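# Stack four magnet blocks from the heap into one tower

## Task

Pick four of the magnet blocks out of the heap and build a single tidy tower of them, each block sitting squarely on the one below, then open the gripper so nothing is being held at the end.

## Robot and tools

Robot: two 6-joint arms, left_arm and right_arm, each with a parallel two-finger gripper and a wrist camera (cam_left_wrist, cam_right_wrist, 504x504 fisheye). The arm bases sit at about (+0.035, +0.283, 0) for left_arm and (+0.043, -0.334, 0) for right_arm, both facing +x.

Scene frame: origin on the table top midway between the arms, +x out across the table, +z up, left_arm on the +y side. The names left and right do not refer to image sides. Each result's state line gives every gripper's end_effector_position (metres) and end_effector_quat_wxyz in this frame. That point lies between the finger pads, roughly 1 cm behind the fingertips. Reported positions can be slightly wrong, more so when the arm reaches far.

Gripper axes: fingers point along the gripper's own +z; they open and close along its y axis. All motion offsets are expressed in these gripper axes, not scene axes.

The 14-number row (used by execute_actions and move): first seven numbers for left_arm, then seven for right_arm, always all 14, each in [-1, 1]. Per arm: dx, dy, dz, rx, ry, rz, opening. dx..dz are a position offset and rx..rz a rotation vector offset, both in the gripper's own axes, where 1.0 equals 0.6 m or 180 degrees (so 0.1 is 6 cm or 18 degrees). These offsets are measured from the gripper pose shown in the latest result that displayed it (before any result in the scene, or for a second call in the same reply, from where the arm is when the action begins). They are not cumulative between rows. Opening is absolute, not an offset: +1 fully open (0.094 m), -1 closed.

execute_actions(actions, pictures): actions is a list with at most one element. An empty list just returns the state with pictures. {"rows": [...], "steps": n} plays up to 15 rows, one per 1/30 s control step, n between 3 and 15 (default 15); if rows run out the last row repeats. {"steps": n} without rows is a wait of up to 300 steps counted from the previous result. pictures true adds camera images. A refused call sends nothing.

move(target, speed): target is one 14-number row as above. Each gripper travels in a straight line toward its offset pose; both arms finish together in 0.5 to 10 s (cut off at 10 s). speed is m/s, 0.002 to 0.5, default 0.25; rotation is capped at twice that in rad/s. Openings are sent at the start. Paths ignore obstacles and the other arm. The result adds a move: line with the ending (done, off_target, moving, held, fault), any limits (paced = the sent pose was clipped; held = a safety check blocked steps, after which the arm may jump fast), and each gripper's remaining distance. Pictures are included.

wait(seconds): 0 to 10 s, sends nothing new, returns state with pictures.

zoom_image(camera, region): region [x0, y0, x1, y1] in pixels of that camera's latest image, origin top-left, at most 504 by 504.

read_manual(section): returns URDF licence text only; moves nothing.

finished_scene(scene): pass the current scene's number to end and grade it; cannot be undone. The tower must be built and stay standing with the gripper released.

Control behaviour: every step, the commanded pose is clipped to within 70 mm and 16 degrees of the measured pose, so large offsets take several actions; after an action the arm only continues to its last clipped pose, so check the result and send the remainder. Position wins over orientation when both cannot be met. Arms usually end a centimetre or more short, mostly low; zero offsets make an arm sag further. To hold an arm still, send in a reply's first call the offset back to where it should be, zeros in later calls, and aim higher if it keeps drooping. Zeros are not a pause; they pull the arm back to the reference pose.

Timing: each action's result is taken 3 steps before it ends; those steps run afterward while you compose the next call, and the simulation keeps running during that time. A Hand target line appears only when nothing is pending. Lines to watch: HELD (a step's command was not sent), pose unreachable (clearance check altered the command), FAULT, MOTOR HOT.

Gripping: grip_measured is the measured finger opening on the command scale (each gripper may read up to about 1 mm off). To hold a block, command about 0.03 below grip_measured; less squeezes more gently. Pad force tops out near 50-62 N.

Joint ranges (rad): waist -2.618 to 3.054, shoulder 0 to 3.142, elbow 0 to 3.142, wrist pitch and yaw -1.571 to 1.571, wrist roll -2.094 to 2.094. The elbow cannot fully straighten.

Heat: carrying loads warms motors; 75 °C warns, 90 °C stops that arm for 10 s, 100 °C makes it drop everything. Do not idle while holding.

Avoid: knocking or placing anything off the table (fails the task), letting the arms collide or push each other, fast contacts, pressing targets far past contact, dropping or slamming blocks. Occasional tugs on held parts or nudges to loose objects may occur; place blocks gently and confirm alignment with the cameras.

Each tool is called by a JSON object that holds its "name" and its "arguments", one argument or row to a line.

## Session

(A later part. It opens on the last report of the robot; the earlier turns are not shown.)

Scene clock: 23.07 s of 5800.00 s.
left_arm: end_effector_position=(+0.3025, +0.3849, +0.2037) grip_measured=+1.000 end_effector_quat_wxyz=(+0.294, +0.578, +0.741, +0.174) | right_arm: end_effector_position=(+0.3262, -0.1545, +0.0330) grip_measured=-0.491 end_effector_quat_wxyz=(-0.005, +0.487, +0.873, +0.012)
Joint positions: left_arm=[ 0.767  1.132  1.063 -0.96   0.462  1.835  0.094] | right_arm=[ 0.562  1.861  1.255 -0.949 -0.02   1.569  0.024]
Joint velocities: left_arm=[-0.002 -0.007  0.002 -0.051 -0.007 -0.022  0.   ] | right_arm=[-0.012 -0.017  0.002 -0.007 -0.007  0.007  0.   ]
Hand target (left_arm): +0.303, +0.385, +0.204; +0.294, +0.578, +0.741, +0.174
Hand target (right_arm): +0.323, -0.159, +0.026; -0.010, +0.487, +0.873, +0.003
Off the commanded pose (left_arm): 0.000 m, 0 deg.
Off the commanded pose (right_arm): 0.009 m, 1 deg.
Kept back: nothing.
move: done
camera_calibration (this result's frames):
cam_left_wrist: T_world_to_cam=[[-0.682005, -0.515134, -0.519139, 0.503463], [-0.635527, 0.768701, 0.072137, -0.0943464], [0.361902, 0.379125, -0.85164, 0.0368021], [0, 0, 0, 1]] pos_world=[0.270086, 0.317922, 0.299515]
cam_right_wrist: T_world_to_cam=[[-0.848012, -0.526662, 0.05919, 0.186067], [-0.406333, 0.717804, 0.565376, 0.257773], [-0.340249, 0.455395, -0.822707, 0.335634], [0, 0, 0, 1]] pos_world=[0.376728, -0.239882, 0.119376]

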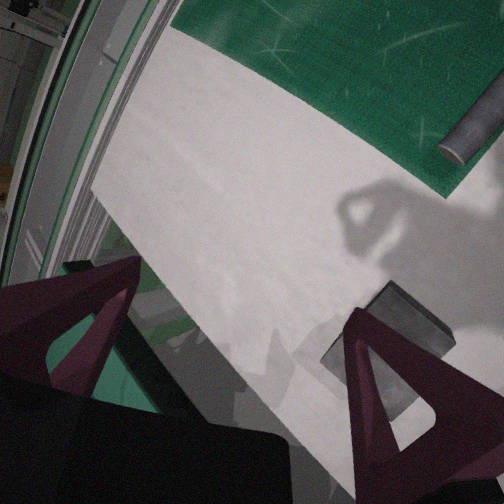

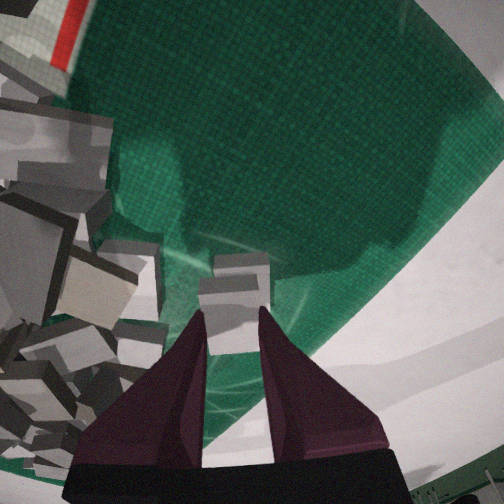

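{"name": "move", "arguments": {
  "target": [0,0,0,0,0,0,1,-0.008,-0.010,0.014,0,0,0,-0.525],
  "speed": 0.05
}}

{"name": "zoom_image", "arguments": {
  "camera": "cam_right_wrist",
  "region": [130, 200, 350, 400]
}}

Scene clock: 24.00 s of 5800.00 s.
left_arm: end_effector_position=(+0.3024, +0.3851, +0.2035) grip_measured=+1.000 end_effector_quat_wxyz=(+0.293, +0.578, +0.742, +0.174) | right_arm: end_effector_position=(+0.3253, -0.1550, +0.0288) grip_measured=-0.491 end_effector_quat_wxyz=(-0.004, +0.485, +0.875, +0.013)
Joint positions: left_arm=[ 0.767  1.132  1.063 -0.96   0.461  1.835  0.094] | right_arm=[ 0.562  1.861  1.237 -0.929 -0.021  1.564  0.024]
Joint velocities: left_arm=[ 0.002  0.002  0.002  0.095 -0.007  0.051  0.   ] | right_arm=[ 0.002  0.002 -0.012 -0.022 -0.051  0.007  0.   ]
Hand target (left_arm): +0.303, +0.385, +0.204; +0.294, +0.578, +0.741, +0.174
Hand target (right_arm): +0.324, -0.161, +0.024; -0.005, +0.487, +0.873, +0.012
Off the commanded pose (left_arm): 0.000 m, 0 deg.
Off the commanded pose (right_arm): 0.008 m, 0 deg.
Kept back: nothing.
move: done
camera_calibration (this result's frames):
cam_left_wrist: T_world_to_cam=[[-0.682006, -0.515127, -0.519146, 0.503462], [-0.636075, 0.768124, 0.0734392, -0.0944557], [0.360938, 0.380302, -0.851525, 0.0364752], [0, 0, 0, 1]] pos_world=[0.270118, 0.318029, 0.299366]
cam_right_wrist: T_world_to_cam=[[-0.845697, -0.53063, 0.0568098, 0.183932], [-0.410674, 0.71508, 0.565692, 0.261105], [-0.340797, 0.455074, -0.822657, 0.332213], [0, 0, 0, 1]] pos_world=[0.375997, -0.240292, 0.115144]

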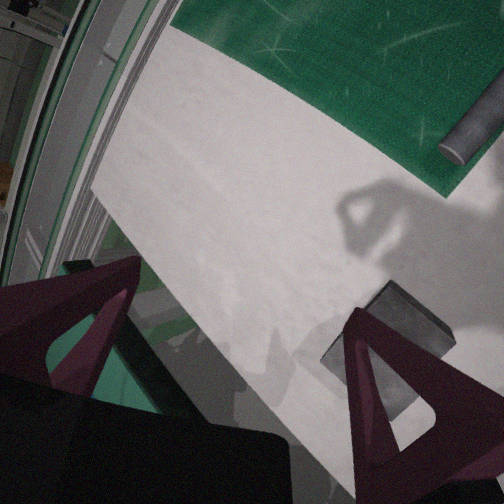

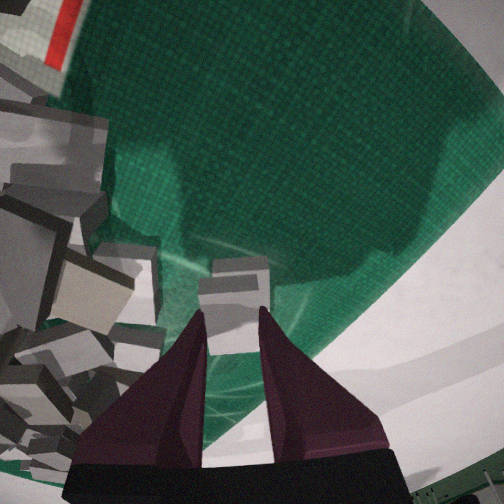

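Region (130, 200, 350, 400) of cam_right_wrist's 504x504 image, scaled by 2.291, with more detail than that image has; it fills the top 458 rows of this view, and the rest is white.

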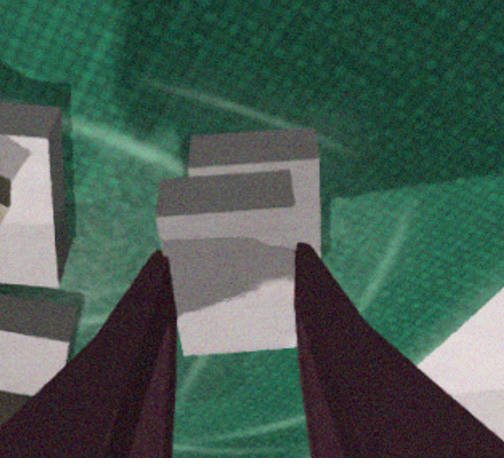

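{"name": "move", "arguments": {
  "target": [0,0,0,0,0,0,1,-0.011,-0.010,-0.002,0.012,0,0,-0.525],
  "speed": 0.05
}}

{"name": "zoom_image", "arguments": {
  "camera": "cam_right_wrist",
  "region": [130, 200, 350, 400]
}}

Scene clock: 25.10 s of 5800.00 s.
left_arm: end_effector_position=(+0.3023, +0.3854, +0.2034) grip_measured=+1.000 end_effector_quat_wxyz=(+0.292, +0.578, +0.742, +0.175) | right_arm: end_effector_position=(+0.3226, -0.1582, +0.0292) grip_measured=-0.491 end_effector_quat_wxyz=(-0.012, +0.483, +0.876, +0.008)
Joint positions: left_arm=[ 0.767  1.132  1.063 -0.96   0.459  1.835  0.094] | right_arm=[ 0.554  1.861  1.239 -0.947 -0.028  1.552  0.024]
Joint velocities: left_arm=[-0.007 -0.002 -0.002 -0.022 -0.007  0.037  0.   ] | right_arm=[-0.012 -0.007 -0.027  0.007 -0.007  0.022 -0.   ]
Hand target (left_arm): +0.302, +0.385, +0.204; +0.293, +0.578, +0.742, +0.174
Hand target (right_arm): +0.323, -0.164, +0.030; -0.014, +0.485, +0.875, -0.003
Off the commanded pose (left_arm): 0.000 m, 0 deg.
Off the commanded pose (right_arm): 0.006 m, 1 deg.
Kept back: nothing.
move: done
camera_calibration (this result's frames):
cam_left_wrist: T_world_to_cam=[[-0.682007, -0.515118, -0.519154, 0.503461], [-0.636758, 0.767401, 0.0750666, -0.0945916], [0.359731, 0.381771, -0.851378, 0.0360664], [0, 0, 0, 1]] pos_world=[0.270158, 0.318162, 0.299181]
cam_right_wrist: T_world_to_cam=[[-0.842271, -0.534067, 0.0731563, 0.177791], [-0.403613, 0.714768, 0.571142, 0.259635], [-0.357318, 0.451529, -0.817585, 0.337681], [0, 0, 0, 1]] pos_world=[0.375199, -0.243099, 0.114788]

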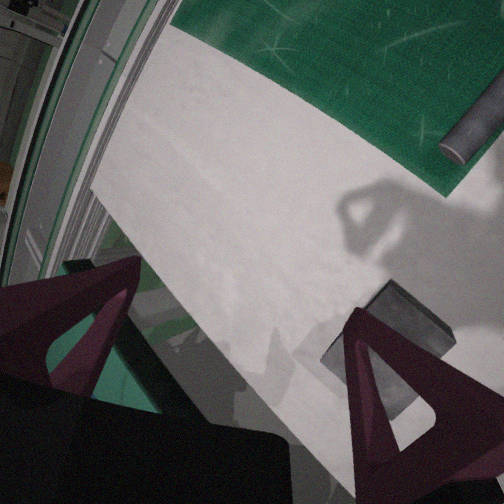

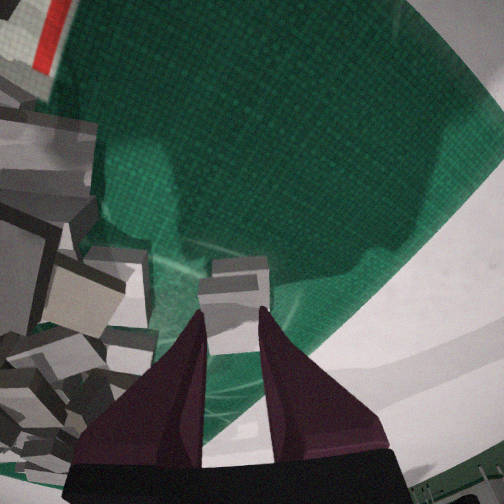

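Region (130, 200, 350, 400) of cam_right_wrist's 504x504 image, scaled by 2.291, with more detail than that image has; it fills the top 458 rows of this view, and the rest is white.

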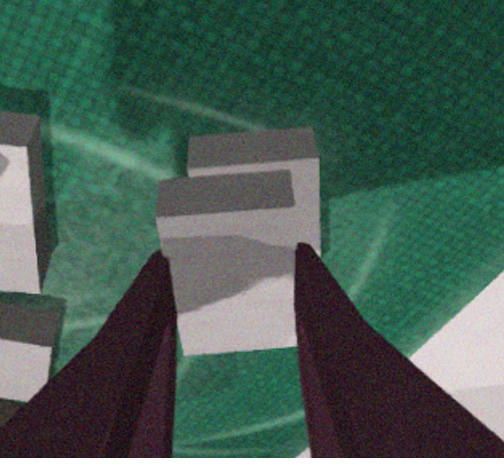

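{"name": "move", "arguments": {
  "target": [0,0,0,0,0,0,1,0,0,0,0,0,0,-0.1]
}}

{"name": "move", "arguments": {
  "target": [0,0,0,0,0,0,1,0,-0.004,0.024,0,-0.008,0,-0.1],
  "speed": 0.05
}}

Scene clock: 26.03 s of 5800.00 s.
left_arm: end_effector_position=(+0.3022, +0.3856, +0.2033) grip_measured=+1.000 end_effector_quat_wxyz=(+0.292, +0.578, +0.742, +0.175) | right_arm: end_effector_position=(+0.3223, -0.1583, +0.0292) grip_measured=-0.102 end_effector_quat_wxyz=(-0.012, +0.483, +0.876, +0.007)
Joint positions: left_arm=[ 0.767  1.132  1.063 -0.96   0.457  1.835  0.094] | right_arm=[ 0.554  1.861  1.239 -0.948 -0.028  1.551  0.042]
Joint velocities: left_arm=[-0.002  0.017  0.012 -0.007 -0.022 -0.11   0.   ] | right_arm=[-0.012 -0.017 -0.007  0.022 -0.022 -0.022 -0.   ]
Hand target (left_arm): +0.302, +0.385, +0.203; +0.292, +0.578, +0.742, +0.175
Hand target (right_arm): +0.323, -0.158, +0.029; -0.012, +0.483, +0.876, +0.008
Off the commanded pose (left_arm): 0.000 m, 0 deg.
Off the commanded pose (right_arm): 0.000 m, 0 deg.
Kept back: nothing.
move: done
camera_calibration (this result's frames):
cam_left_wrist: T_world_to_cam=[[-0.682007, -0.515111, -0.51916, 0.503461], [-0.637303, 0.76682, 0.0763684, -0.0946998], [0.358765, 0.382946, -0.851258, 0.0357392], [0, 0, 0, 1]] pos_world=[0.270189, 0.31827, 0.299032]
cam_right_wrist: T_world_to_cam=[[-0.841778, -0.534691, 0.0742678, 0.177218], [-0.403497, 0.714606, 0.571426, 0.259513], [-0.358609, 0.451047, -0.817286, 0.337954], [0, 0, 0, 1]] pos_world=[0.375085, -0.243126, 0.114751]

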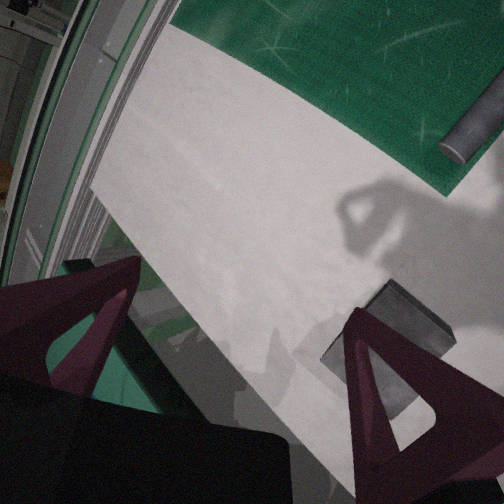

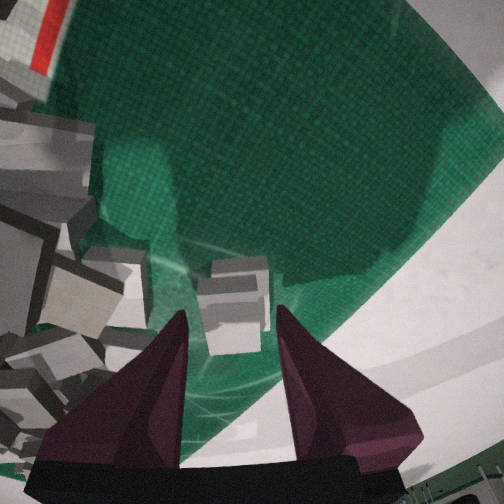

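Scene clock: 26.73 s of 5800.00 s.
left_arm: end_effector_position=(+0.3021, +0.3859, +0.2032) grip_measured=+1.000 end_effector_quat_wxyz=(+0.291, +0.578, +0.742, +0.175) | right_arm: end_effector_position=(+0.3237, -0.1582, +0.0219) grip_measured=-0.102 end_effector_quat_wxyz=(-0.006, +0.485, +0.874, +0.014)
Joint positions: left_arm=[ 0.767  1.132  1.063 -0.96   0.456  1.835  0.094] | right_arm=[ 0.554  1.861  1.208 -0.9   -0.025  1.558  0.042]
Joint velocities: left_arm=[ 0.002 -0.007  0.007  0.037 -0.037 -0.007  0.   ] | right_arm=[-0.002  0.007  0.002 -0.022 -0.022 -0.007  0.   ]
Hand target (left_arm): +0.302, +0.386, +0.203; +0.292, +0.578, +0.742, +0.175
Hand target (right_arm): +0.320, -0.160, +0.015; -0.001, +0.483, +0.876, +0.001
Off the commanded pose (left_arm): 0.000 m, 0 deg.
Off the commanded pose (right_arm): 0.008 m, 2 deg.
Kept back: nothing.
move: done
camera_calibration (this result's frames):
cam_left_wrist: T_world_to_cam=[[-0.682007, -0.515103, -0.519167, 0.50346], [-0.637846, 0.766238, 0.07767, -0.0948075], [0.357797, 0.38412, -0.851136, 0.0354119], [0, 0, 0, 1]] pos_world=[0.270221, 0.318377, 0.298884]
cam_right_wrist: T_world_to_cam=[[-0.846316, -0.529581, 0.0573762, 0.181598], [-0.408132, 0.713881, 0.569035, 0.265569], [-0.34231, 0.458167, -0.820309, 0.32838], [0, 0, 0, 1]] pos_world=[0.374485, -0.243867, 0.107836]

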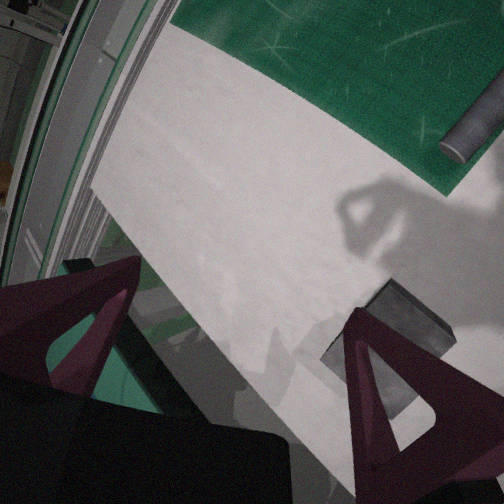

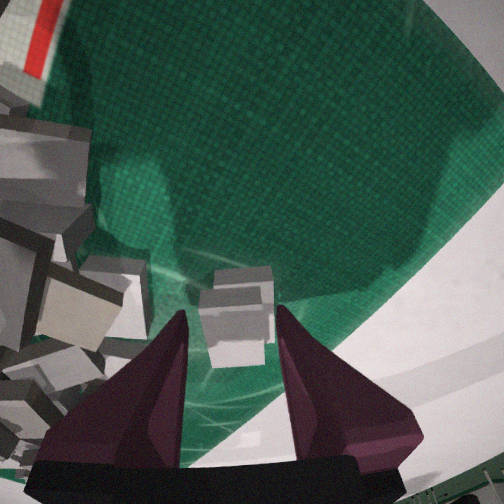

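{"name": "move", "arguments": {
  "target": [0,0,0,0,0,0,1,0,-0.008,0.016,0.006,0,0,-0.05],
  "speed": 0.05
}}

{"name": "move", "arguments": {
  "target": [0,0,0,0,0,0,1,0,0,0,0,0,0,-0.52]
}}

Scene clock: 27.67 s of 5800.00 s.
left_arm: end_effector_position=(+0.3020, +0.3861, +0.2031) grip_measured=+1.000 end_effector_quat_wxyz=(+0.290, +0.577, +0.743, +0.176) | right_arm: end_effector_position=(+0.3254, -0.1572, +0.0219) grip_measured=-0.052 end_effector_quat_wxyz=(-0.004, +0.485, +0.874, +0.017)
Joint positions: left_arm=[ 0.767  1.132  1.063 -0.96   0.454  1.835  0.094] | right_arm=[ 0.554  1.861  1.208 -0.892 -0.025  1.558  0.045]
Joint velocities: left_arm=[ 0.002 -0.022 -0.002  0.022  0.007 -0.051  0.   ] | right_arm=[-0.007  0.012 -0.002 -0.051  0.007  0.051 -0.001]
Hand target (left_arm): +0.302, +0.386, +0.203; +0.291, +0.578, +0.742, +0.175
Hand target (right_arm): +0.320, -0.161, +0.013; -0.011, +0.485, +0.874, +0.006
Off the commanded pose (left_arm): 0.000 m, 0 deg.
Off the commanded pose (right_arm): 0.012 m, 2 deg.
Kept back: nothing.
move: off_target (right_arm)
camera_calibration (this result's frames):
cam_left_wrist: T_world_to_cam=[[-0.682008, -0.515096, -0.519173, 0.50346], [-0.638387, 0.765654, 0.0789714, -0.0949147], [0.356829, 0.385293, -0.851013, 0.0350843], [0, 0, 0, 1]] pos_world=[0.270252, 0.318484, 0.298736]
cam_right_wrist: T_world_to_cam=[[-0.846884, -0.52948, 0.0493869, 0.183959], [-0.411755, 0.711677, 0.569187, 0.266334], [-0.336521, 0.4617, -0.820724, 0.327206], [0, 0, 0, 1]] pos_world=[0.375568, -0.243212, 0.107866]

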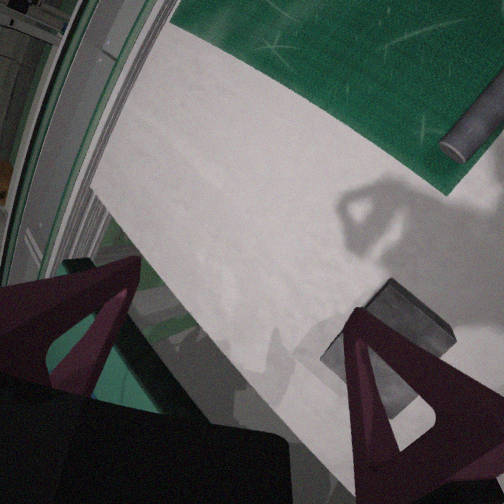

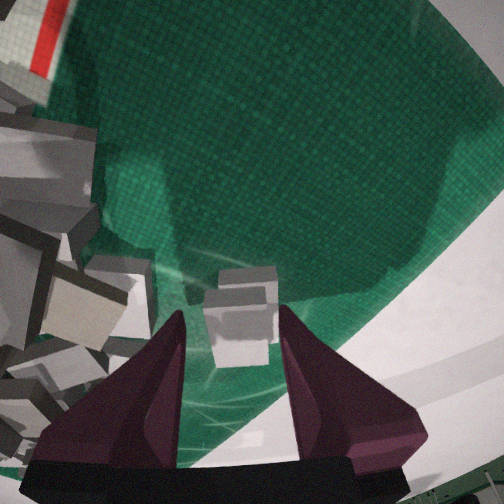

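Scene clock: 28.17 s of 5800.00 s.
left_arm: end_effector_position=(+0.3019, +0.3863, +0.2030) grip_measured=+1.000 end_effector_quat_wxyz=(+0.290, +0.577, +0.743, +0.176) | right_arm: end_effector_position=(+0.3254, -0.1568, +0.0220) grip_measured=-0.475 end_effector_quat_wxyz=(-0.005, +0.485, +0.874, +0.018)
Joint positions: left_arm=[ 0.767  1.132  1.063 -0.96   0.453  1.835  0.094] | right_arm=[ 0.554  1.861  1.208 -0.891 -0.026  1.558  0.025]
Joint velocities: left_arm=[-0.002 -0.007  0.007  0.007 -0.022 -0.066  0.   ] | right_arm=[ 0.007  0.022 -0.002 -0.022 -0.037  0.037 -0.001]
Hand target (left_arm): +0.302, +0.386, +0.203; +0.290, +0.577, +0.743, +0.176
Hand target (right_arm): +0.325, -0.157, +0.022; -0.005, +0.485, +0.874, +0.017
Off the commanded pose (left_arm): 0.000 m, 0 deg.
Off the commanded pose (right_arm): 0.000 m, 0 deg.
Kept back: nothing.
move: done
camera_calibration (this result's frames):
cam_left_wrist: T_world_to_cam=[[-0.682009, -0.515089, -0.51918, 0.503459], [-0.638927, 0.765068, 0.0802727, -0.0950213], [0.35586, 0.386465, -0.850887, 0.0347566], [0, 0, 0, 1]] pos_world=[0.270283, 0.318592, 0.298587]
cam_right_wrist: T_world_to_cam=[[-0.846856, -0.529597, 0.0486023, 0.184141], [-0.411705, 0.710692, 0.570452, 0.265903], [-0.336651, 0.463081, -0.819892, 0.327311], [0, 0, 0, 1]] pos_world=[0.375604, -0.243026, 0.107725]

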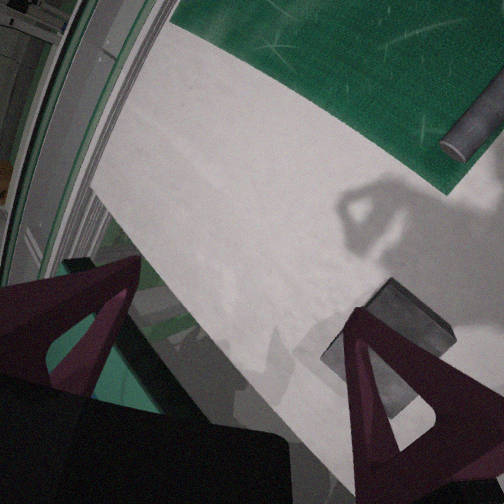

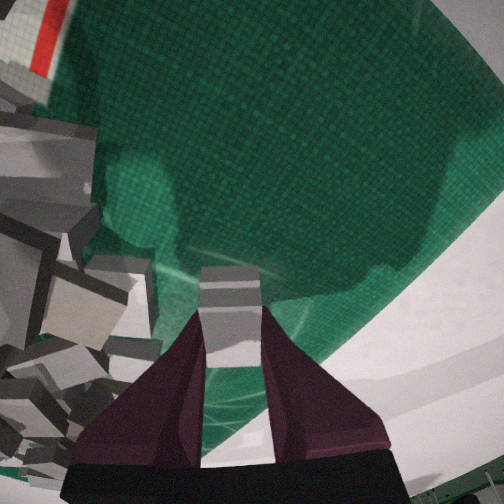

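{"name": "move", "arguments": {
  "target": [0,0,0,0,0,0,1,0,0,0,0,0,0,-0.15]
}}

{"name": "move", "arguments": {
  "target": [0,0,0,0,0,0,1,0,0,-0.09,0,0,0,-0.15]
}}

{"name": "move", "arguments": {
  "target": [0,0,0,0,0,0,1,-0.137,0.105,-0.01,0,0,-0.394,-0.15],
  "speed": 0.45
}}

Scene clock: 29.10 s of 5800.00 s.
left_arm: end_effector_position=(+0.3018, +0.3866, +0.2029) grip_measured=+1.000 end_effector_quat_wxyz=(+0.289, +0.577, +0.743, +0.176) | right_arm: end_effector_position=(+0.3254, -0.1568, +0.0220) grip_measured=-0.152 end_effector_quat_wxyz=(-0.005, +0.485, +0.874, +0.018)
Joint positions: left_arm=[ 0.767  1.132  1.063 -0.96   0.451  1.835  0.094] | right_arm=[ 0.554  1.861  1.208 -0.891 -0.026  1.558  0.04 ]
Joint velocities: left_arm=[ 0.017  0.002 -0.017 -0.037 -0.037  0.051  0.   ] | right_arm=[-0.012  0.012 -0.002  0.022 -0.051 -0.037 -0.001]
Hand target (left_arm): +0.302, +0.386, +0.203; +0.290, +0.577, +0.743, +0.176
Hand target (right_arm): +0.325, -0.157, +0.022; -0.005, +0.485, +0.874, +0.018
Off the commanded pose (left_arm): 0.000 m, 0 deg.
Off the commanded pose (right_arm): 0.000 m, 0 deg.
Kept back: nothing.
move: done
camera_calibration (this result's frames):
cam_left_wrist: T_world_to_cam=[[-0.682009, -0.515082, -0.519186, 0.503458], [-0.639466, 0.76448, 0.0815737, -0.0951275], [0.35489, 0.387636, -0.850759, 0.0344288], [0, 0, 0, 1]] pos_world=[0.270314, 0.318699, 0.298439]
cam_right_wrist: T_world_to_cam=[[-0.846856, -0.529597, 0.0486023, 0.184141], [-0.411705, 0.710692, 0.570452, 0.265903], [-0.336651, 0.463081, -0.819892, 0.327311], [0, 0, 0, 1]] pos_world=[0.375604, -0.243026, 0.107725]

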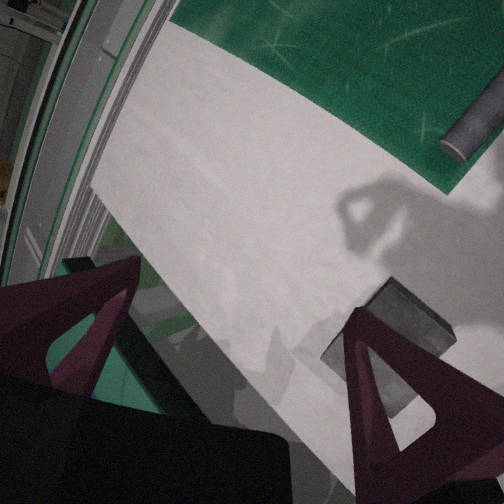

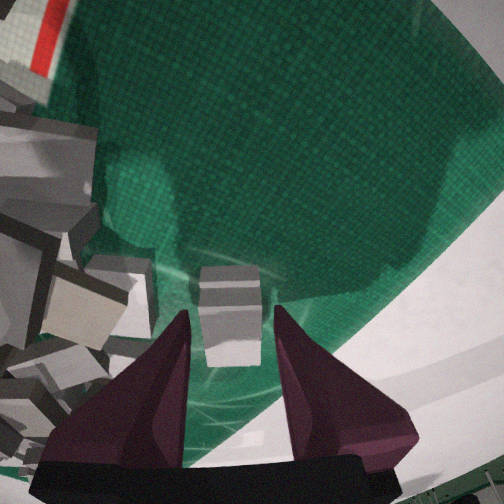

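Scene clock: 30.13 s of 5800.00 s.
left_arm: end_effector_position=(+0.3017, +0.3868, +0.2028) grip_measured=+1.000 end_effector_quat_wxyz=(+0.288, +0.577, +0.743, +0.176) | right_arm: end_effector_position=(+0.3202, -0.1597, +0.0660) grip_measured=-0.152 end_effector_quat_wxyz=(-0.010, +0.486, +0.874, +0.009)
Joint positions: left_arm=[ 0.767  1.132  1.063 -0.96   0.45   1.835  0.094] | right_arm=[ 0.554  1.804  1.319 -1.08  -0.027  1.558  0.04 ]
Joint velocities: left_arm=[ 0.002  0.017 -0.017 -0.037  0.007  0.022  0.   ] | right_arm=[ 0.007 -0.017  0.002 -0.007  0.007  0.037 -0.   ]
Hand target (left_arm): +0.302, +0.387, +0.203; +0.289, +0.577, +0.743, +0.176
Hand target (right_arm): +0.324, -0.158, +0.076; -0.005, +0.485, +0.874, +0.018
Off the commanded pose (left_arm): 0.000 m, 0 deg.
Off the commanded pose (right_arm): 0.011 m, 1 deg.
Kept back: nothing.
move: off_target (right_arm)
camera_calibration (this result's frames):
cam_left_wrist: T_world_to_cam=[[-0.68201, -0.515074, -0.519193, 0.503458], [-0.640003, 0.76389, 0.0828745, -0.0952332], [0.35392, 0.388806, -0.85063, 0.0341007], [0, 0, 0, 1]] pos_world=[0.270345, 0.318807, 0.298291]
cam_right_wrist: T_world_to_cam=[[-0.845774, -0.529042, 0.0691464, 0.174515], [-0.40132, 0.71621, 0.570951, 0.238242], [-0.351581, 0.455146, -0.818067, 0.366389], [0, 0, 0, 1]] pos_world=[0.372027, -0.245066, 0.151639]

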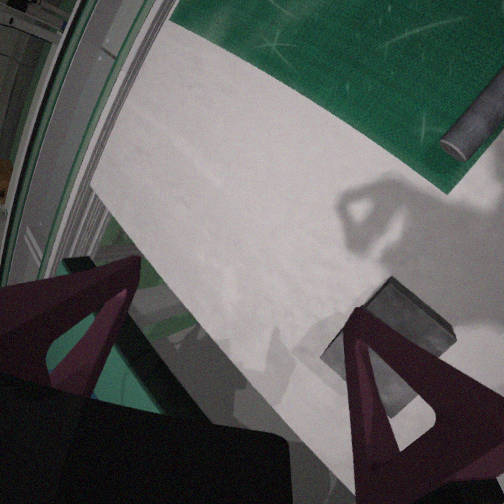

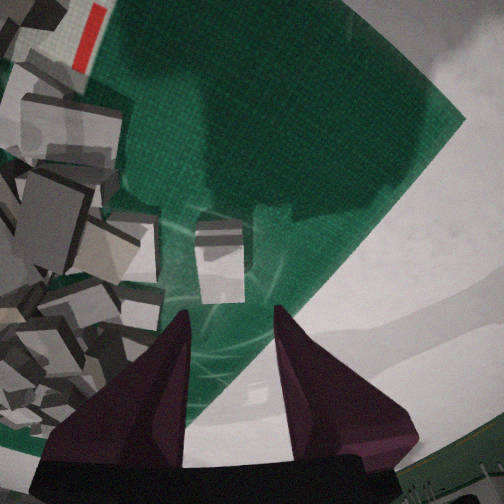

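Scene clock: 32.23 s of 5800.00 s.
left_arm: end_effector_position=(+0.3016, +0.3870, +0.2027) grip_measured=+1.000 end_effector_quat_wxyz=(+0.288, +0.577, +0.744, +0.177) | right_arm: end_effector_position=(+0.4093, -0.1950, +0.0674) grip_measured=-0.152 end_effector_quat_wxyz=(-0.011, -0.111, +0.994, +0.012)
Joint positions: left_arm=[ 0.767  1.132  1.063 -0.96   0.448  1.835  0.094] | right_arm=[ 0.358  2.067  1.688 -1.208 -0.028  0.125  0.04 ]
Joint velocities: left_arm=[ 0.027 -0.007 -0.007 -0.037  0.037 -0.007  0.   ] | right_arm=[ 0.007 -0.017 -0.012  0.007 -0.022  0.066 -0.   ]
Hand target (left_arm): +0.302, +0.387, +0.203; +0.288, +0.577, +0.743, +0.176
Hand target (right_arm): +0.417, -0.196, +0.073; -0.001, -0.112, +0.994, +0.015
Off the commanded pose (left_arm): 0.000 m, 0 deg.
Off the commanded pose (right_arm): 0.008 m, 1 deg.
Kept back: nothing.
move: done
camera_calibration (this result's frames):
cam_left_wrist: T_world_to_cam=[[-0.68201, -0.515067, -0.519199, 0.503457], [-0.640539, 0.763299, 0.0841751, -0.0953384], [0.352948, 0.389976, -0.850498, 0.0337725], [0, 0, 0, 1]] pos_world=[0.270375, 0.318915, 0.298143]
cam_right_wrist: T_world_to_cam=[[0.222457, -0.973675, 0.0497057, -0.291548], [-0.810023, -0.156214, 0.565207, 0.296008], [-0.542563, -0.165997, -0.82345, 0.372379], [0, 0, 0, 1]] pos_world=[0.50667, -0.175818, 0.153822]

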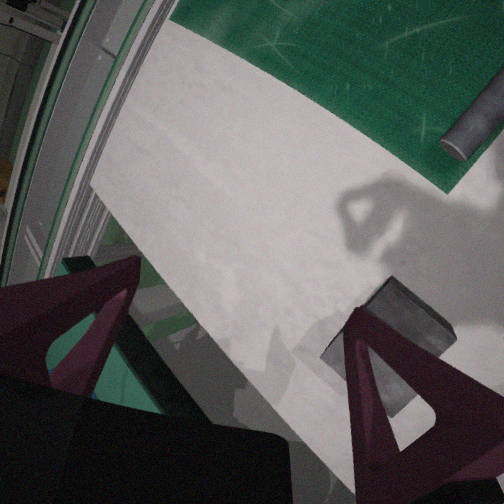

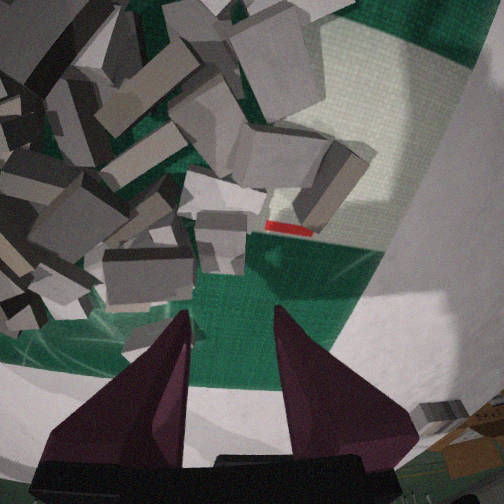

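{"name": "move", "arguments": {
  "target": [0,0,0,0,0,0,1,-0.028,0.011,0.04,0,0,0,-0.15],
  "speed": 0.1
}}

Scene clock: 33.17 s of 5800.00 s.
left_arm: end_effector_position=(+0.3015, +0.3873, +0.2026) grip_measured=+1.000 end_effector_quat_wxyz=(+0.287, +0.577, +0.744, +0.177) | right_arm: end_effector_position=(+0.4112, -0.1938, +0.0492) grip_measured=-0.152 end_effector_quat_wxyz=(-0.029, -0.111, +0.993, +0.009)
Joint positions: left_arm=[ 0.767  1.132  1.063 -0.96   0.447  1.835  0.094] | right_arm=[ 0.358  2.124  1.701 -1.2   -0.031  0.125  0.04 ]
Joint velocities: left_arm=[-0.002  0.012 -0.027 -0.051 -0.037  0.037  0.   ] | right_arm=[ 0.002 -0.007 -0.002 -0.066  0.037 -0.022 -0.   ]
Hand target (left_arm): +0.302, +0.387, +0.203; +0.288, +0.577, +0.744, +0.177
Hand target (right_arm): +0.423, -0.185, +0.044; -0.012, -0.111, +0.994, +0.012
Off the commanded pose (left_arm): 0.000 m, 0 deg.
Off the commanded pose (right_arm): 0.017 m, 2 deg.
Kept back: nothing.
move: off_target (right_arm)
camera_calibration (this result's frames):
cam_left_wrist: T_world_to_cam=[[-0.682011, -0.51506, -0.519206, 0.503457], [-0.641073, 0.762706, 0.0854756, -0.095443], [0.351976, 0.391144, -0.850364, 0.0334442], [0, 0, 0, 1]] pos_world=[0.270405, 0.319024, 0.297995]
cam_right_wrist: T_world_to_cam=[[0.223767, -0.973281, 0.0514992, -0.290453], [-0.789804, -0.150116, 0.594706, 0.299436], [-0.571085, -0.17375, -0.802292, 0.3678], [0, 0, 0, 1]] pos_world=[0.511535, -0.173837, 0.131965]

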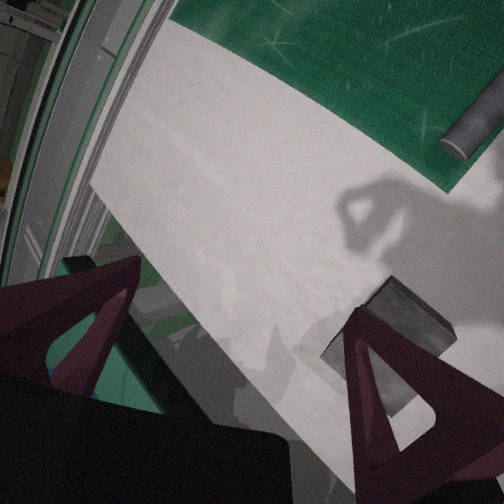

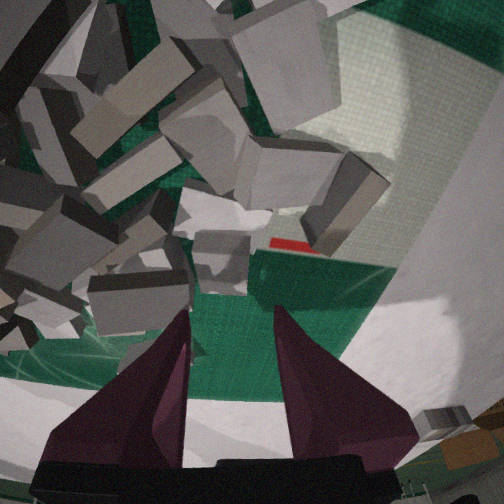

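{"name": "move", "arguments": {
  "target": [0,0,0,0,0,0,1,-0.024,0.018,0.004,0,-0.02,0,-0.15],
  "speed": 0.1
}}

Scene clock: 34.10 s of 5800.00 s.
left_arm: end_effector_position=(+0.3014, +0.3875, +0.2025) grip_measured=+1.000 end_effector_quat_wxyz=(+0.286, +0.577, +0.744, +0.177) | right_arm: end_effector_position=(+0.4112, -0.1923, +0.0491) grip_measured=-0.152 end_effector_quat_wxyz=(-0.027, -0.108, +0.994, +0.005)
Joint positions: left_arm=[ 0.767  1.132  1.063 -0.96   0.445  1.835  0.094] | right_arm=[ 0.365  2.124  1.701 -1.198 -0.023  0.138  0.04 ]
Joint velocities: left_arm=[ 0.007 -0.017  0.007 -0.022  0.007 -0.007  0.   ] | right_arm=[ 0.002 -0.002 -0.002 -0.022 -0.081 -0.066  0.   ]
Hand target (left_arm): +0.302, +0.387, +0.203; +0.287, +0.577, +0.744, +0.177
Hand target (right_arm): +0.422, -0.180, +0.047; +0.001, -0.111, +0.994, +0.012
Off the commanded pose (left_arm): 0.000 m, 0 deg.
Off the commanded pose (right_arm): 0.017 m, 3 deg.
Kept back: nothing.
move: off_target (right_arm)
camera_calibration (this result's frames):
cam_left_wrist: T_world_to_cam=[[-0.682011, -0.515053, -0.519212, 0.503456], [-0.641605, 0.762111, 0.0867758, -0.0955472], [0.351003, 0.392311, -0.850229, 0.0331157], [0, 0, 0, 1]] pos_world=[0.270435, 0.319132, 0.297848]
cam_right_wrist: T_world_to_cam=[[0.217586, -0.97425, 0.0590996, -0.287002], [-0.793384, -0.141274, 0.592101, 0.303008], [-0.568505, -0.175721, -0.803694, 0.366644], [0, 0, 0, 1]] pos_world=[0.511288, -0.172378, 0.13222]

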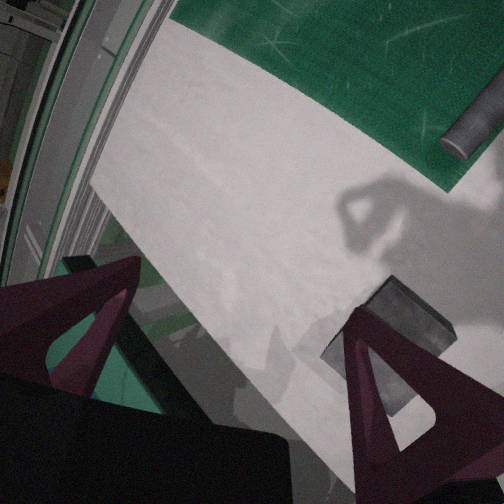

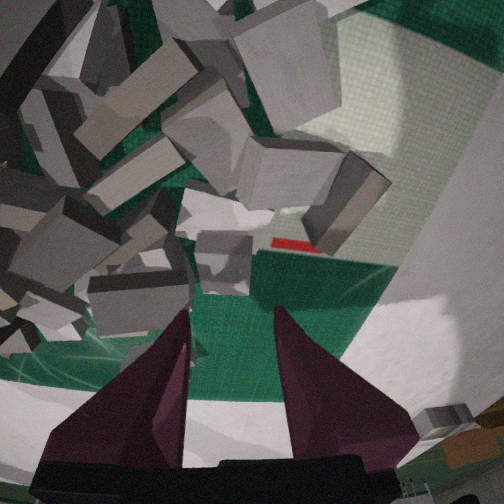

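{"name": "move", "arguments": {
  "target": [0,0,0,0,0,0,1,0,0,-0.035,0,0,0,-0.27],
  "speed": 0.1
}}

{"name": "move", "arguments": {
  "target": [0,0,0,0,0,0,1,-0.028,0.008,-0.01,0,-0.02,0,-0.27],
  "speed": 0.1
}}

Scene clock: 35.23 s of 5800.00 s.
left_arm: end_effector_position=(+0.3013, +0.3877, +0.2024) grip_measured=+1.000 end_effector_quat_wxyz=(+0.286, +0.577, +0.744, +0.177) | right_arm: end_effector_position=(+0.4048, -0.1946, +0.0595) grip_measured=-0.268 end_effector_quat_wxyz=(-0.044, -0.107, +0.993, +0.001)
Joint positions: left_arm=[ 0.767  1.132  1.063 -0.96   0.444  1.835  0.094] | right_arm=[ 0.365  2.124  1.74  -1.271 -0.024  0.139  0.034]
Joint velocities: left_arm=[0.002 0.012 0.012 0.066 0.037 0.051 0.   ] | right_arm=[ 0.007 -0.012 -0.027 -0.139  0.022  0.007 -0.   ]
Hand target (left_arm): +0.301, +0.388, +0.203; +0.286, +0.577, +0.744, +0.177
Hand target (right_arm): +0.412, -0.192, +0.070; -0.027, -0.108, +0.994, +0.005
Off the commanded pose (left_arm): 0.000 m, 0 deg.
Off the commanded pose (right_arm): 0.013 m, 2 deg.
Kept back: nothing.
move: off_target (right_arm)
camera_calibration (this result's frames):
cam_left_wrist: T_world_to_cam=[[-0.682012, -0.515045, -0.519219, 0.503455], [-0.642137, 0.761514, 0.0880758, -0.0956509], [0.350029, 0.393478, -0.850091, 0.032787], [0, 0, 0, 1]] pos_world=[0.270465, 0.319241, 0.2977]
cam_right_wrist: T_world_to_cam=[[0.218776, -0.973719, 0.0633156, -0.28909], [-0.774136, -0.133701, 0.618739, 0.283568], [-0.594012, -0.18438, -0.783041, 0.378332], [0, 0, 0, 1]] pos_world=[0.5075, -0.173822, 0.139099]

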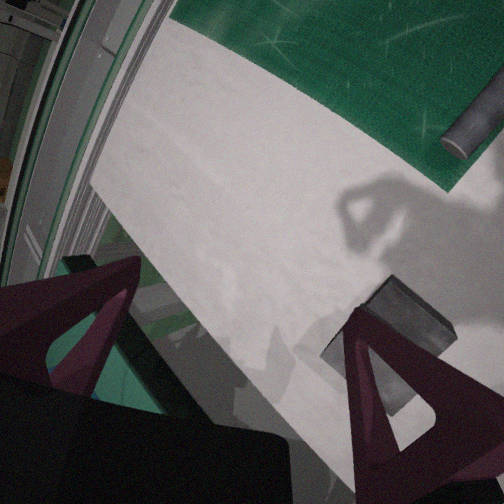

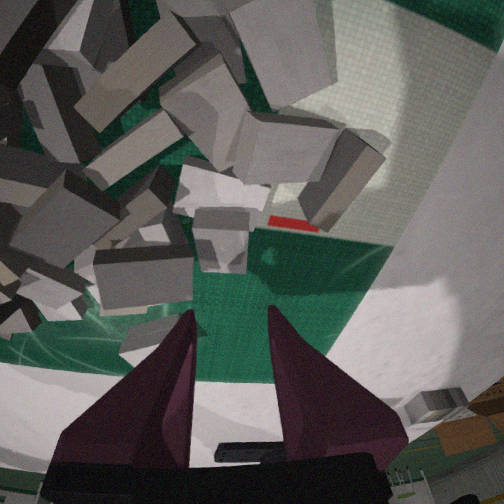

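Scene clock: 35.97 s of 5800.00 s.
left_arm: end_effector_position=(+0.3012, +0.3880, +0.2023) grip_measured=+1.000 end_effector_quat_wxyz=(+0.285, +0.577, +0.745, +0.178) | right_arm: end_effector_position=(+0.4100, -0.1927, +0.0591) grip_measured=-0.268 end_effector_quat_wxyz=(-0.033, -0.106, +0.994, +0.004)
Joint positions: left_arm=[ 0.767  1.132  1.063 -0.96   0.442  1.835  0.094] | right_arm=[ 0.365  2.124  1.74  -1.249 -0.024  0.142  0.034]
Joint velocities: left_arm=[-0.012 -0.007  0.022 -0.007 -0.007 -0.037  0.   ] | right_arm=[ 0.002  0.012 -0.007  0.007 -0.022 -0.007  0.   ]
Hand target (left_arm): +0.301, +0.388, +0.202; +0.286, +0.577, +0.744, +0.177
Hand target (right_arm): +0.420, -0.186, +0.064; -0.012, -0.107, +0.994, +0.005
Off the commanded pose (left_arm): 0.000 m, 0 deg.
Off the commanded pose (right_arm): 0.013 m, 2 deg.
Kept back: nothing.
move: off_target (right_arm)
camera_calibration (this result's frames):
cam_left_wrist: T_world_to_cam=[[-0.682012, -0.515038, -0.519225, 0.503455], [-0.642666, 0.760915, 0.0893756, -0.0957541], [0.349055, 0.394644, -0.849951, 0.0324582], [0, 0, 0, 1]] pos_world=[0.270495, 0.31935, 0.297552]
cam_right_wrist: T_world_to_cam=[[0.214897, -0.974759, 0.0605292, -0.28678], [-0.78716, -0.136186, 0.601525, 0.293934], [-0.578099, -0.176912, -0.796557, 0.377134], [0, 0, 0, 1]] pos_world=[0.511022, -0.172793, 0.140959]

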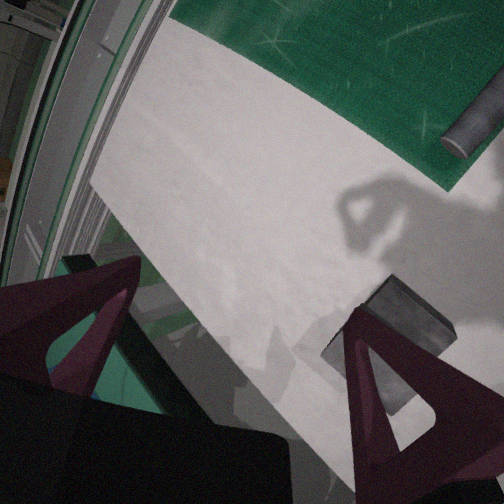

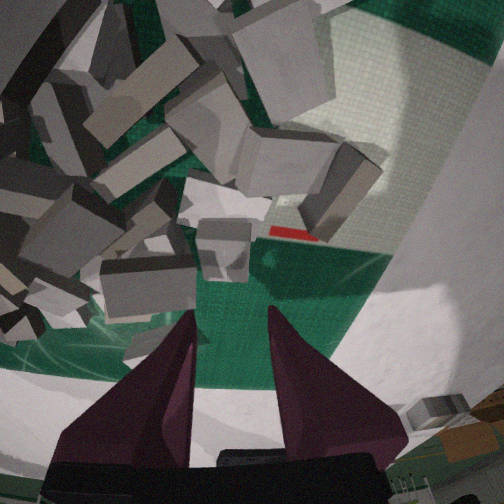

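{"name": "move", "arguments": {
  "target": [0,0,0,0,0,0,1,-0.04,0.018,-0.01,0,-0.035,0,-0.27],
  "speed": 0.15
}}

Scene clock: 37.07 s of 5800.00 s.
left_arm: end_effector_position=(+0.3012, +0.3881, +0.2022) grip_measured=+1.000 end_effector_quat_wxyz=(+0.284, +0.577, +0.745, +0.178) | right_arm: end_effector_position=(+0.4262, -0.1806, +0.0586) grip_measured=-0.268 end_effector_quat_wxyz=(+0.005, -0.106, +0.994, +0.012)
Joint positions: left_arm=[ 0.767  1.132  1.063 -0.96   0.441  1.835  0.094] | right_arm=[ 0.381  2.124  1.74  -1.17  -0.019  0.159  0.034]
Joint velocities: left_arm=[-0.002  0.007 -0.017 -0.066  0.022 -0.022  0.   ] | right_arm=[ 0.002  0.007  0.012 -0.007 -0.007 -0.037 -0.   ]
Hand target (left_arm): +0.301, +0.388, +0.202; +0.285, +0.577, +0.745, +0.178
Hand target (right_arm): +0.431, -0.177, +0.064; +0.021, -0.106, +0.994, +0.009
Off the commanded pose (left_arm): 0.000 m, 0 deg.
Off the commanded pose (right_arm): 0.008 m, 2 deg.
Kept back: nothing.
move: done
camera_calibration (this result's frames):
cam_left_wrist: T_world_to_cam=[[-0.682013, -0.515033, -0.51923, 0.503454], [-0.643063, 0.760465, 0.0903503, -0.0958311], [0.348323, 0.395517, -0.849845, 0.0322115], [0, 0, 0, 1]] pos_world=[0.270517, 0.319431, 0.297442]
cam_right_wrist: T_world_to_cam=[[0.209233, -0.976401, 0.0535033, -0.275928], [-0.829967, -0.148389, 0.537713, 0.328411], [-0.517085, -0.156913, -0.841428, 0.368504], [0, 0, 0, 1]] pos_world=[0.520851, -0.16286, 0.148242]

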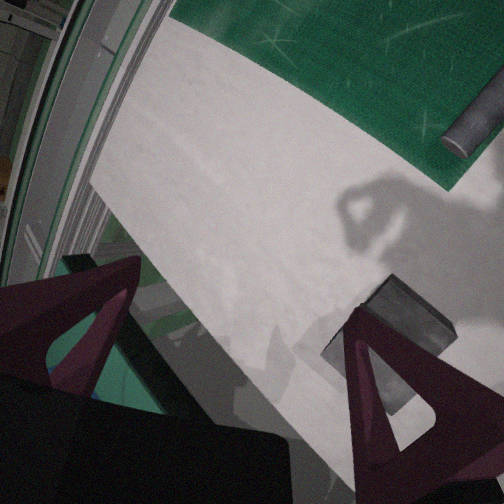

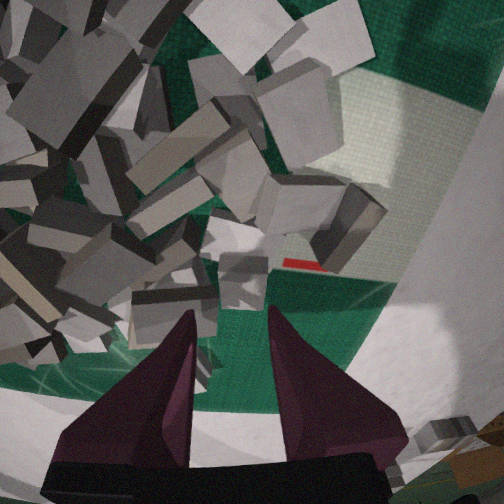

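{"name": "move", "arguments": {
  "target": [0,0,0,0,0,0,1,-0.03,-0.01,-0.04,0,0,0,-0.15]
}}

{"name": "move", "arguments": {
  "target": [0,0,0,0,0,0,1,-0.125,-0.04,-0.015,0,-0.015,-0.11,-0.15]
}}

Scene clock: 38.37 s of 5800.00 s.
left_arm: end_effector_position=(+0.3011, +0.3884, +0.2021) grip_measured=+1.000 end_effector_quat_wxyz=(+0.284, +0.577, +0.745, +0.178) | right_arm: end_effector_position=(+0.4373, -0.1817, +0.0769) grip_measured=-0.152 end_effector_quat_wxyz=(-0.005, -0.106, +0.994, +0.009)
Joint positions: left_arm=[ 0.767  1.132  1.063 -0.96   0.439  1.835  0.094] | right_arm=[ 0.369  2.183  1.906 -1.299 -0.019  0.145  0.04 ]
Joint velocities: left_arm=[-0.002 -0.007  0.022 -0.022 -0.022  0.037  0.   ] | right_arm=[ 0.007 -0.007 -0.017 -0.022  0.007  0.022 -0.001]
Hand target (left_arm): +0.301, +0.388, +0.202; +0.284, +0.577, +0.745, +0.178
Hand target (right_arm): +0.444, -0.183, +0.083; +0.006, -0.105, +0.994, +0.012
Off the commanded pose (left_arm): 0.000 m, 0 deg.
Off the commanded pose (right_arm): 0.010 m, 1 deg.
Kept back: nothing.
move: done
camera_calibration (this result's frames):
cam_left_wrist: T_world_to_cam=[[-0.682013, -0.515025, -0.519236, 0.503454], [-0.64359, 0.759864, 0.0916497, -0.0959334], [0.347347, 0.396682, -0.849702, 0.0318824], [0, 0, 0, 1]] pos_world=[0.270546, 0.319541, 0.297294]
cam_right_wrist: T_world_to_cam=[[0.212192, -0.975553, 0.057199, -0.281735], [-0.818809, -0.14554, 0.555311, 0.321975], [-0.53341, -0.164668, -0.829673, 0.394288], [0, 0, 0, 1]] pos_world=[0.533735, -0.163061, 0.164449]

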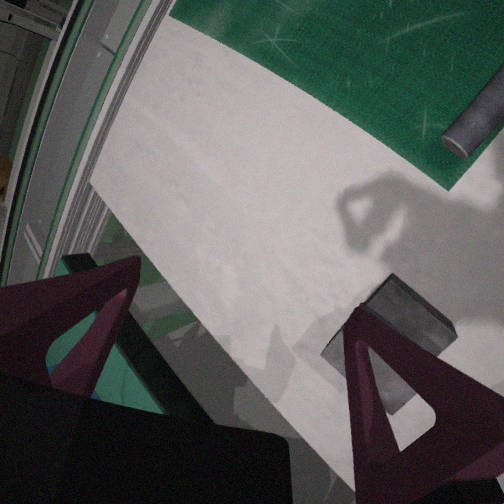

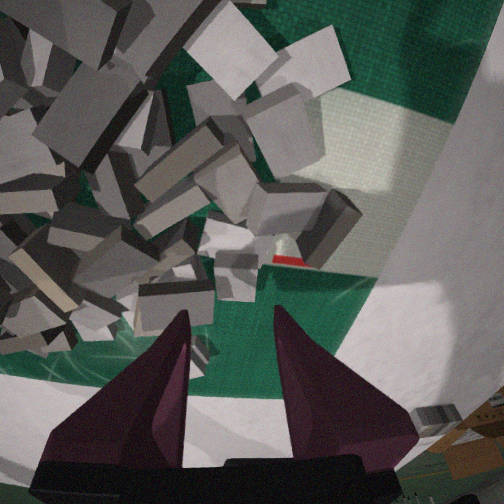

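Scene clock: 39.90 s of 5800.00 s.
left_arm: end_effector_position=(+0.3010, +0.3886, +0.2020) grip_measured=+1.000 end_effector_quat_wxyz=(+0.283, +0.577, +0.745, +0.179) | right_arm: end_effector_position=(+0.5118, -0.1876, +0.0802) grip_measured=-0.152 end_effector_quat_wxyz=(+0.012, -0.276, +0.961, +0.010)
Joint positions: left_arm=[ 0.767  1.132  1.063 -0.96   0.438  1.835  0.094] | right_arm=[ 0.304  2.567  2.594 -1.574 -0.019 -0.265  0.04 ]
Joint velocities: left_arm=[ 0.007 -0.007 -0.017 -0.051 -0.022 -0.022  0.   ] | right_arm=[-0.012  0.012 -0.002 -0.007 -0.051 -0.037  0.001]
Hand target (left_arm): +0.301, +0.388, +0.202; +0.284, +0.577, +0.745, +0.178
Hand target (right_arm): +0.516, -0.189, +0.087; +0.023, -0.276, +0.961, +0.012
Off the commanded pose (left_arm): 0.000 m, 0 deg.
Off the commanded pose (right_arm): 0.006 m, 1 deg.
joint sent to its limit (right arm) — the command would take joint 4 (wrist pitch) past its lower limit, so that joint was sent only as far as its limit.
Kept back: nothing.
move: done
camera_calibration (this result's frames):
cam_left_wrist: T_world_to_cam=[[-0.682014, -0.515018, -0.519243, 0.503453], [-0.644115, 0.75926, 0.0929489, -0.0960352], [0.34637, 0.397845, -0.849557, 0.0315531], [0, 0, 0, 1]] pos_world=[0.270575, 0.31965, 0.297147]
cam_right_wrist: T_world_to_cam=[[0.528423, -0.846633, 0.0631031, -0.441582], [-0.739063, -0.422157, 0.524947, 0.289941], [-0.417798, -0.324031, -0.848792, 0.34827], [0, 0, 0, 1]] pos_world=[0.593133, -0.138607, 0.17127]

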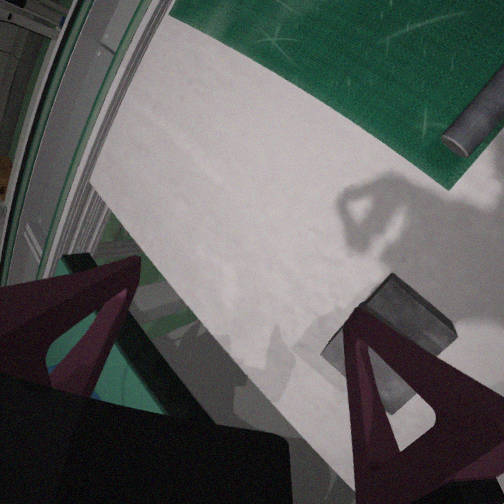

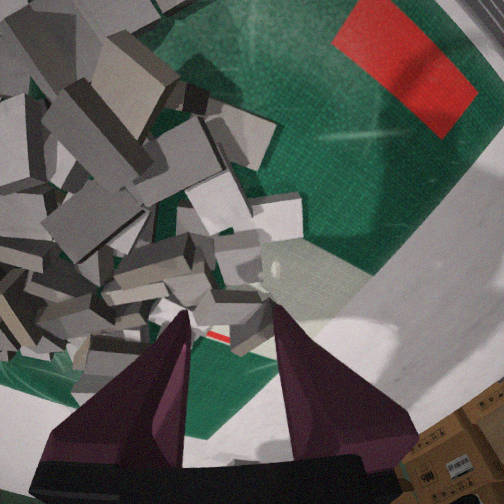

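{"name": "move", "arguments": {
  "target": [0,0,0,0,0,0,1,0,-0.006,0.06,0,0.005,0,-0.15],
  "speed": 0.1
}}

Scene clock: 41.10 s of 5800.00 s.
left_arm: end_effector_position=(+0.3009, +0.3888, +0.2019) grip_measured=+1.000 end_effector_quat_wxyz=(+0.282, +0.577, +0.745, +0.179) | right_arm: end_effector_position=(+0.5112, -0.1877, +0.0429) grip_measured=-0.152 end_effector_quat_wxyz=(-0.004, -0.276, +0.961, +0.009)
Joint positions: left_arm=[ 0.767  1.132  1.063 -0.96   0.436  1.835  0.094] | right_arm=[ 0.304  2.567  2.443 -1.454 -0.019 -0.266  0.04 ]
Joint velocities: left_arm=[-0.022 -0.002 -0.002  0.066 -0.022 -0.037  0.   ] | right_arm=[ 0.007 -0.002 -0.002 -0.066 -0.051  0.007 -0.   ]
Hand target (left_arm): +0.301, +0.389, +0.202; +0.283, +0.577, +0.745, +0.179
Hand target (right_arm): +0.515, -0.190, +0.044; +0.004, -0.276, +0.961, +0.008
Off the commanded pose (left_arm): 0.000 m, 0 deg.
Off the commanded pose (right_arm): 0.004 m, 1 deg.
Kept back: nothing.
move: done
camera_calibration (this result's frames):
cam_left_wrist: T_world_to_cam=[[-0.682015, -0.515011, -0.519249, 0.503453], [-0.644639, 0.758655, 0.0942479, -0.0961365], [0.345392, 0.399007, -0.84941, 0.0312237], [0, 0, 0, 1]] pos_world=[0.270604, 0.319759, 0.297]
cam_right_wrist: T_world_to_cam=[[0.530512, -0.845896, 0.0549287, -0.439662], [-0.722805, -0.417559, 0.550634, 0.300534], [-0.442843, -0.33182, -0.832938, 0.326971], [0, 0, 0, 1]] pos_world=[0.59527, -0.137922, 0.131012]

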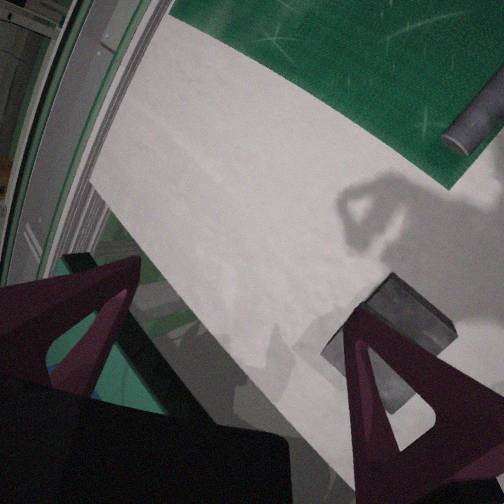

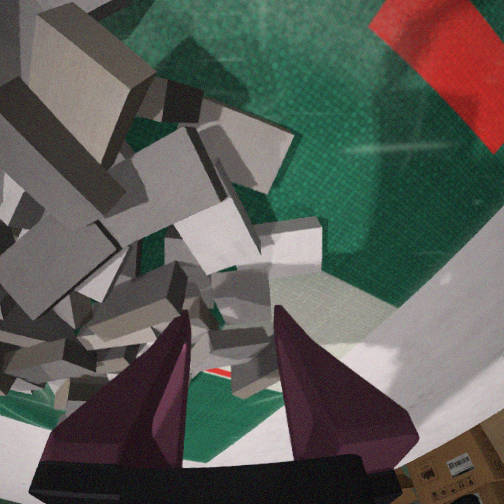

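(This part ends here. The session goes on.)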